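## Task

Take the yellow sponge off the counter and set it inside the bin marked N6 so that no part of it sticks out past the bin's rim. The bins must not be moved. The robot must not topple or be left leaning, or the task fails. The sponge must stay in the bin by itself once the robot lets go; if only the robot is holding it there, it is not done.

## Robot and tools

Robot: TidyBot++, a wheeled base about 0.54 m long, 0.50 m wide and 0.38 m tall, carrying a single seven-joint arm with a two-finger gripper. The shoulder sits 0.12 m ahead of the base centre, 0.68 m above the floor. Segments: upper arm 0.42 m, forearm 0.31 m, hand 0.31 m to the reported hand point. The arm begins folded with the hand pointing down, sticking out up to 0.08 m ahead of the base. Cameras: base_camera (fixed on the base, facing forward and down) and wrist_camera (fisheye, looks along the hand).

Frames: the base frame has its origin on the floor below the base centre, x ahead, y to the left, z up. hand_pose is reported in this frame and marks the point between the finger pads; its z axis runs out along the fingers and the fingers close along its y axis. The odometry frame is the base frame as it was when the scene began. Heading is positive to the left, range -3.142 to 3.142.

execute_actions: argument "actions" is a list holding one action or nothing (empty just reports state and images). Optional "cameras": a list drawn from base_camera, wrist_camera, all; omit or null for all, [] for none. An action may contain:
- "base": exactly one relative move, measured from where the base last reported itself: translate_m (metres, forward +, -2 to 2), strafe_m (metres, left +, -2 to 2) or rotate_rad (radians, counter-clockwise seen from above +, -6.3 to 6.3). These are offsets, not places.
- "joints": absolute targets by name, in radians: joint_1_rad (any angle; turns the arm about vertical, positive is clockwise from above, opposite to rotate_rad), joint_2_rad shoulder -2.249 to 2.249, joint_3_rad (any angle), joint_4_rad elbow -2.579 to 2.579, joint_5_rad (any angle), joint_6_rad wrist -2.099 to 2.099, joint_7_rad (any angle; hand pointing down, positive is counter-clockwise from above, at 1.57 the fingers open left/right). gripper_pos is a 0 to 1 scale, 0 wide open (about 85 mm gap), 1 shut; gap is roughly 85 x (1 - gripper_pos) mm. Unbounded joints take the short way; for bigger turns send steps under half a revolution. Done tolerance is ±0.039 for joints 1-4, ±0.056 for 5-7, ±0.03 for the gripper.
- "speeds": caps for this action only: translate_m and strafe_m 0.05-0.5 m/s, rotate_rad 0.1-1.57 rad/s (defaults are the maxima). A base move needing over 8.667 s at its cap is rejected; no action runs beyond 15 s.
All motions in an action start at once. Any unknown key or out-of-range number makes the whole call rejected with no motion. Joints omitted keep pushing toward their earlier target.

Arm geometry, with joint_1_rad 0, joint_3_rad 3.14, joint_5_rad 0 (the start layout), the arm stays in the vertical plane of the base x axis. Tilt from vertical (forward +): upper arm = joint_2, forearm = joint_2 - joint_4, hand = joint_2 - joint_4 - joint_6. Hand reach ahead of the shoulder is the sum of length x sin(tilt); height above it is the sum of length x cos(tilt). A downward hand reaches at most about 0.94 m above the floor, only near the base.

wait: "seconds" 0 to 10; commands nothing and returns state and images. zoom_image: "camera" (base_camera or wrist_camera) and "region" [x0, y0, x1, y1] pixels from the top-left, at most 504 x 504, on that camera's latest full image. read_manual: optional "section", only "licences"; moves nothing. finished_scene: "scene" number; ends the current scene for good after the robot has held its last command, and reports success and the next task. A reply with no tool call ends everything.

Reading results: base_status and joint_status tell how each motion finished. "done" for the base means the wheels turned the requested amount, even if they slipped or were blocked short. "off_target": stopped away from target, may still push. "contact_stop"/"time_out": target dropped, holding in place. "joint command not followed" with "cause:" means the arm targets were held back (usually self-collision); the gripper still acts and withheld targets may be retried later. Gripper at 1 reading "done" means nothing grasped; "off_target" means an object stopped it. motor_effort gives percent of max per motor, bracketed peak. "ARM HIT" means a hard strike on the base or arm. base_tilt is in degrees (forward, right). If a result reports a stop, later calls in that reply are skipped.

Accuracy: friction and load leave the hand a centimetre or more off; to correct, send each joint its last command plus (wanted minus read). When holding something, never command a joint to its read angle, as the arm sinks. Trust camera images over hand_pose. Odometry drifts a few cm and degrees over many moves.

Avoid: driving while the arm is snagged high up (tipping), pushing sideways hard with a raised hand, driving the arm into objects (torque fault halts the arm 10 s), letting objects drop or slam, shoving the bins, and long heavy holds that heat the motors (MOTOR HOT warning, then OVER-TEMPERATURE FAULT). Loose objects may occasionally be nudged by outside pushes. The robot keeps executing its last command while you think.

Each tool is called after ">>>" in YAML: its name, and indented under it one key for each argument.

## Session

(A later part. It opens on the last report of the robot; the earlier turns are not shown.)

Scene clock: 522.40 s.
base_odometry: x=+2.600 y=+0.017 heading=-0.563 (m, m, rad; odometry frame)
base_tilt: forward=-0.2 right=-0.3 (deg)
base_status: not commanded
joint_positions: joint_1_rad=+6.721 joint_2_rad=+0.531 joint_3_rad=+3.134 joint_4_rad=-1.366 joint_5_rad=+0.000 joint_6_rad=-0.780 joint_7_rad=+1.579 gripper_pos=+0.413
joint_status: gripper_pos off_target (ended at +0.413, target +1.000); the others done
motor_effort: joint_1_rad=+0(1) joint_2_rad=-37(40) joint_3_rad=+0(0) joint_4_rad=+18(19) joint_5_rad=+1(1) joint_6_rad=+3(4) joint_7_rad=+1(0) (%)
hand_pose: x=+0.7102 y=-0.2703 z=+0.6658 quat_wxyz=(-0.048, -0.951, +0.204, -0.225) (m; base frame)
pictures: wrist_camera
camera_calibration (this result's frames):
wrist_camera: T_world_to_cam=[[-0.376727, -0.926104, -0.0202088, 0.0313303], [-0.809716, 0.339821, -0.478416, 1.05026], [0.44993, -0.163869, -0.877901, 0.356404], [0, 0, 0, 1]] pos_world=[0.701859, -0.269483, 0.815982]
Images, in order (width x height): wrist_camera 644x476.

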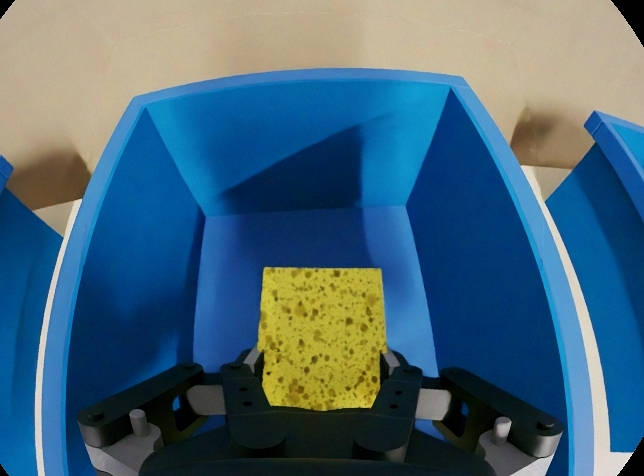

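>>> execute_actions:
  actions:
    - {"joints": {"joint_2_rad": 0.562, "gripper_pos": 1.0}}
  cameras: ["wrist_camera"]

Scene clock: 536.27 s.
base_odometry: x=+2.600 y=+0.017 heading=-0.563 (m, m, rad; odometry frame)
base_tilt: forward=-0.2 right=-0.3 (deg)
base_status: not commanded
joint_positions: joint_1_rad=+6.721 joint_2_rad=+0.547 joint_3_rad=+3.134 joint_4_rad=-1.366 joint_5_rad=+0.000 joint_6_rad=-0.780 joint_7_rad=+1.579 gripper_pos=+0.413
joint_status: gripper_pos off_target (ended at +0.413, target +1.000); the others done
motor_effort: joint_1_rad=+0(1) joint_2_rad=-35(36) joint_3_rad=+0(0) joint_4_rad=+16(17) joint_5_rad=+1(0) joint_6_rad=+3(4) joint_7_rad=+0(1) (%)
hand_pose: x=+0.7099 y=-0.2702 z=+0.6548 quat_wxyz=(-0.046, -0.953, +0.205, -0.217) (m; base frame)
pictures: wrist_camera
camera_calibration (this result's frames):
wrist_camera: T_world_to_cam=[[-0.377044, -0.925956, -0.0210777, 0.0319604], [-0.816947, 0.343206, -0.463472, 1.04093], [0.436389, -0.15753, -0.885861, 0.363443], [0, 0, 0, 1]] pos_world=[0.703836, -0.270408, 0.805077]
Images, in order (width x height): wrist_camera 644x476.

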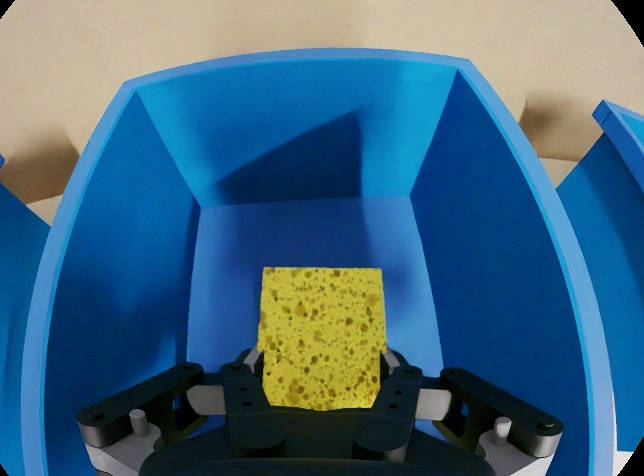

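>>> execute_actions:
  actions:
    - {"joints": {"gripper_pos": 0.2}}
  cameras: ["wrist_camera"]

Scene clock: 541.93 s.
base_odometry: x=+2.600 y=+0.017 heading=-0.563 (m, m, rad; odometry frame)
base_tilt: forward=-0.2 right=-0.3 (deg)
base_status: not commanded
joint_positions: joint_1_rad=+6.721 joint_2_rad=+0.550 joint_3_rad=+3.134 joint_4_rad=-1.366 joint_5_rad=+0.000 joint_6_rad=-0.780 joint_7_rad=+1.579 gripper_pos=+0.200
joint_status: all done
motor_effort: joint_1_rad=+0(0) joint_2_rad=-36(37) joint_3_rad=+0(0) joint_4_rad=+17(18) joint_5_rad=+1(1) joint_6_rad=+3(3) joint_7_rad=+0(1) (%)
hand_pose: x=+0.7098 y=-0.2701 z=+0.6531 quat_wxyz=(-0.046, -0.954, +0.205, -0.216) (m; base frame)
pictures: wrist_camera
camera_calibration (this result's frames):
wrist_camera: T_world_to_cam=[[-0.377095, -0.925932, -0.0212127, 0.0320584], [-0.818055, 0.343725, -0.461129, 1.03947], [0.434265, -0.156536, -0.88708, 0.364527], [0, 0, 0, 1]] pos_world=[0.704129, -0.270545, 0.803372]
Images, in order (width x height): wrist_camera 644x476.

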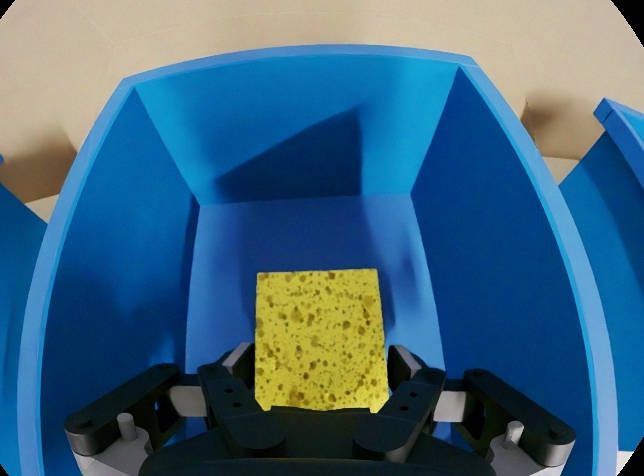

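>>> execute_actions:
  actions:
    - {"joints": {"joint_2_rad": 0.28, "gripper_pos": 0.1}}

Scene clock: 552.53 s.
base_odometry: x=+2.600 y=+0.017 heading=-0.563 (m, m, rad; odometry frame)
base_tilt: forward=-0.2 right=-0.2 (deg)
base_status: not commanded
joint_positions: joint_1_rad=+6.721 joint_2_rad=+0.275 joint_3_rad=+3.134 joint_4_rad=-1.366 joint_5_rad=+0.000 joint_6_rad=-0.780 joint_7_rad=+1.579 gripper_pos=+0.100
joint_status: all done
motor_effort: joint_1_rad=+0(1) joint_2_rad=-30(39) joint_3_rad=+1(1) joint_4_rad=+20(20) joint_5_rad=+1(1) joint_6_rad=+5(5) joint_7_rad=+1(0) (%)
hand_pose: x=+0.6948 y=-0.2631 z=+0.8305 quat_wxyz=(-0.076, -0.915, +0.196, -0.344) (m; base frame)
pictures: base_camera, wrist_camera
camera_calibration (this result's frames):
wrist_camera: T_world_to_cam=[[-0.373615, -0.927561, -0.006571, 0.0216615], [-0.674584, 0.276566, -0.684433, 1.17464], [0.63667, -0.251281, -0.729047, 0.232692], [0, 0, 0, 1]] pos_world=[0.652342, -0.246303, 0.973751]
Images, in order (width x height): base_camera 644x364, wrist_camera 644x476.

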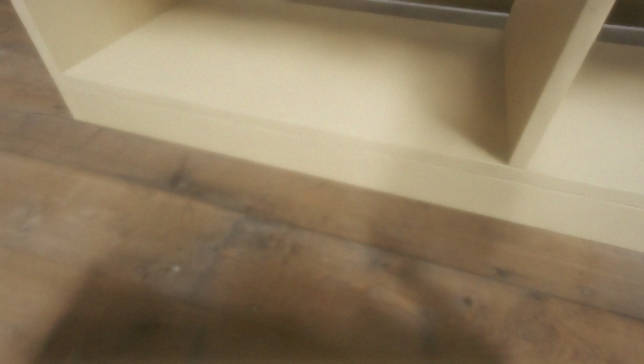

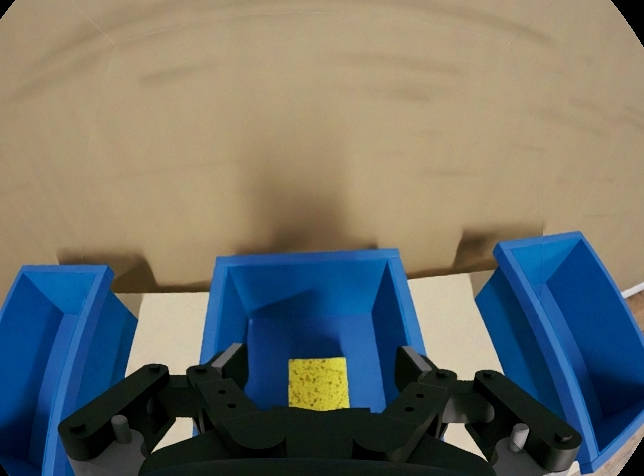

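The sponge is resting on the floor of bin N6, and the hand is clear of it.

>>> finished_scene:
  scene: 1

The scene is finished: the task was done.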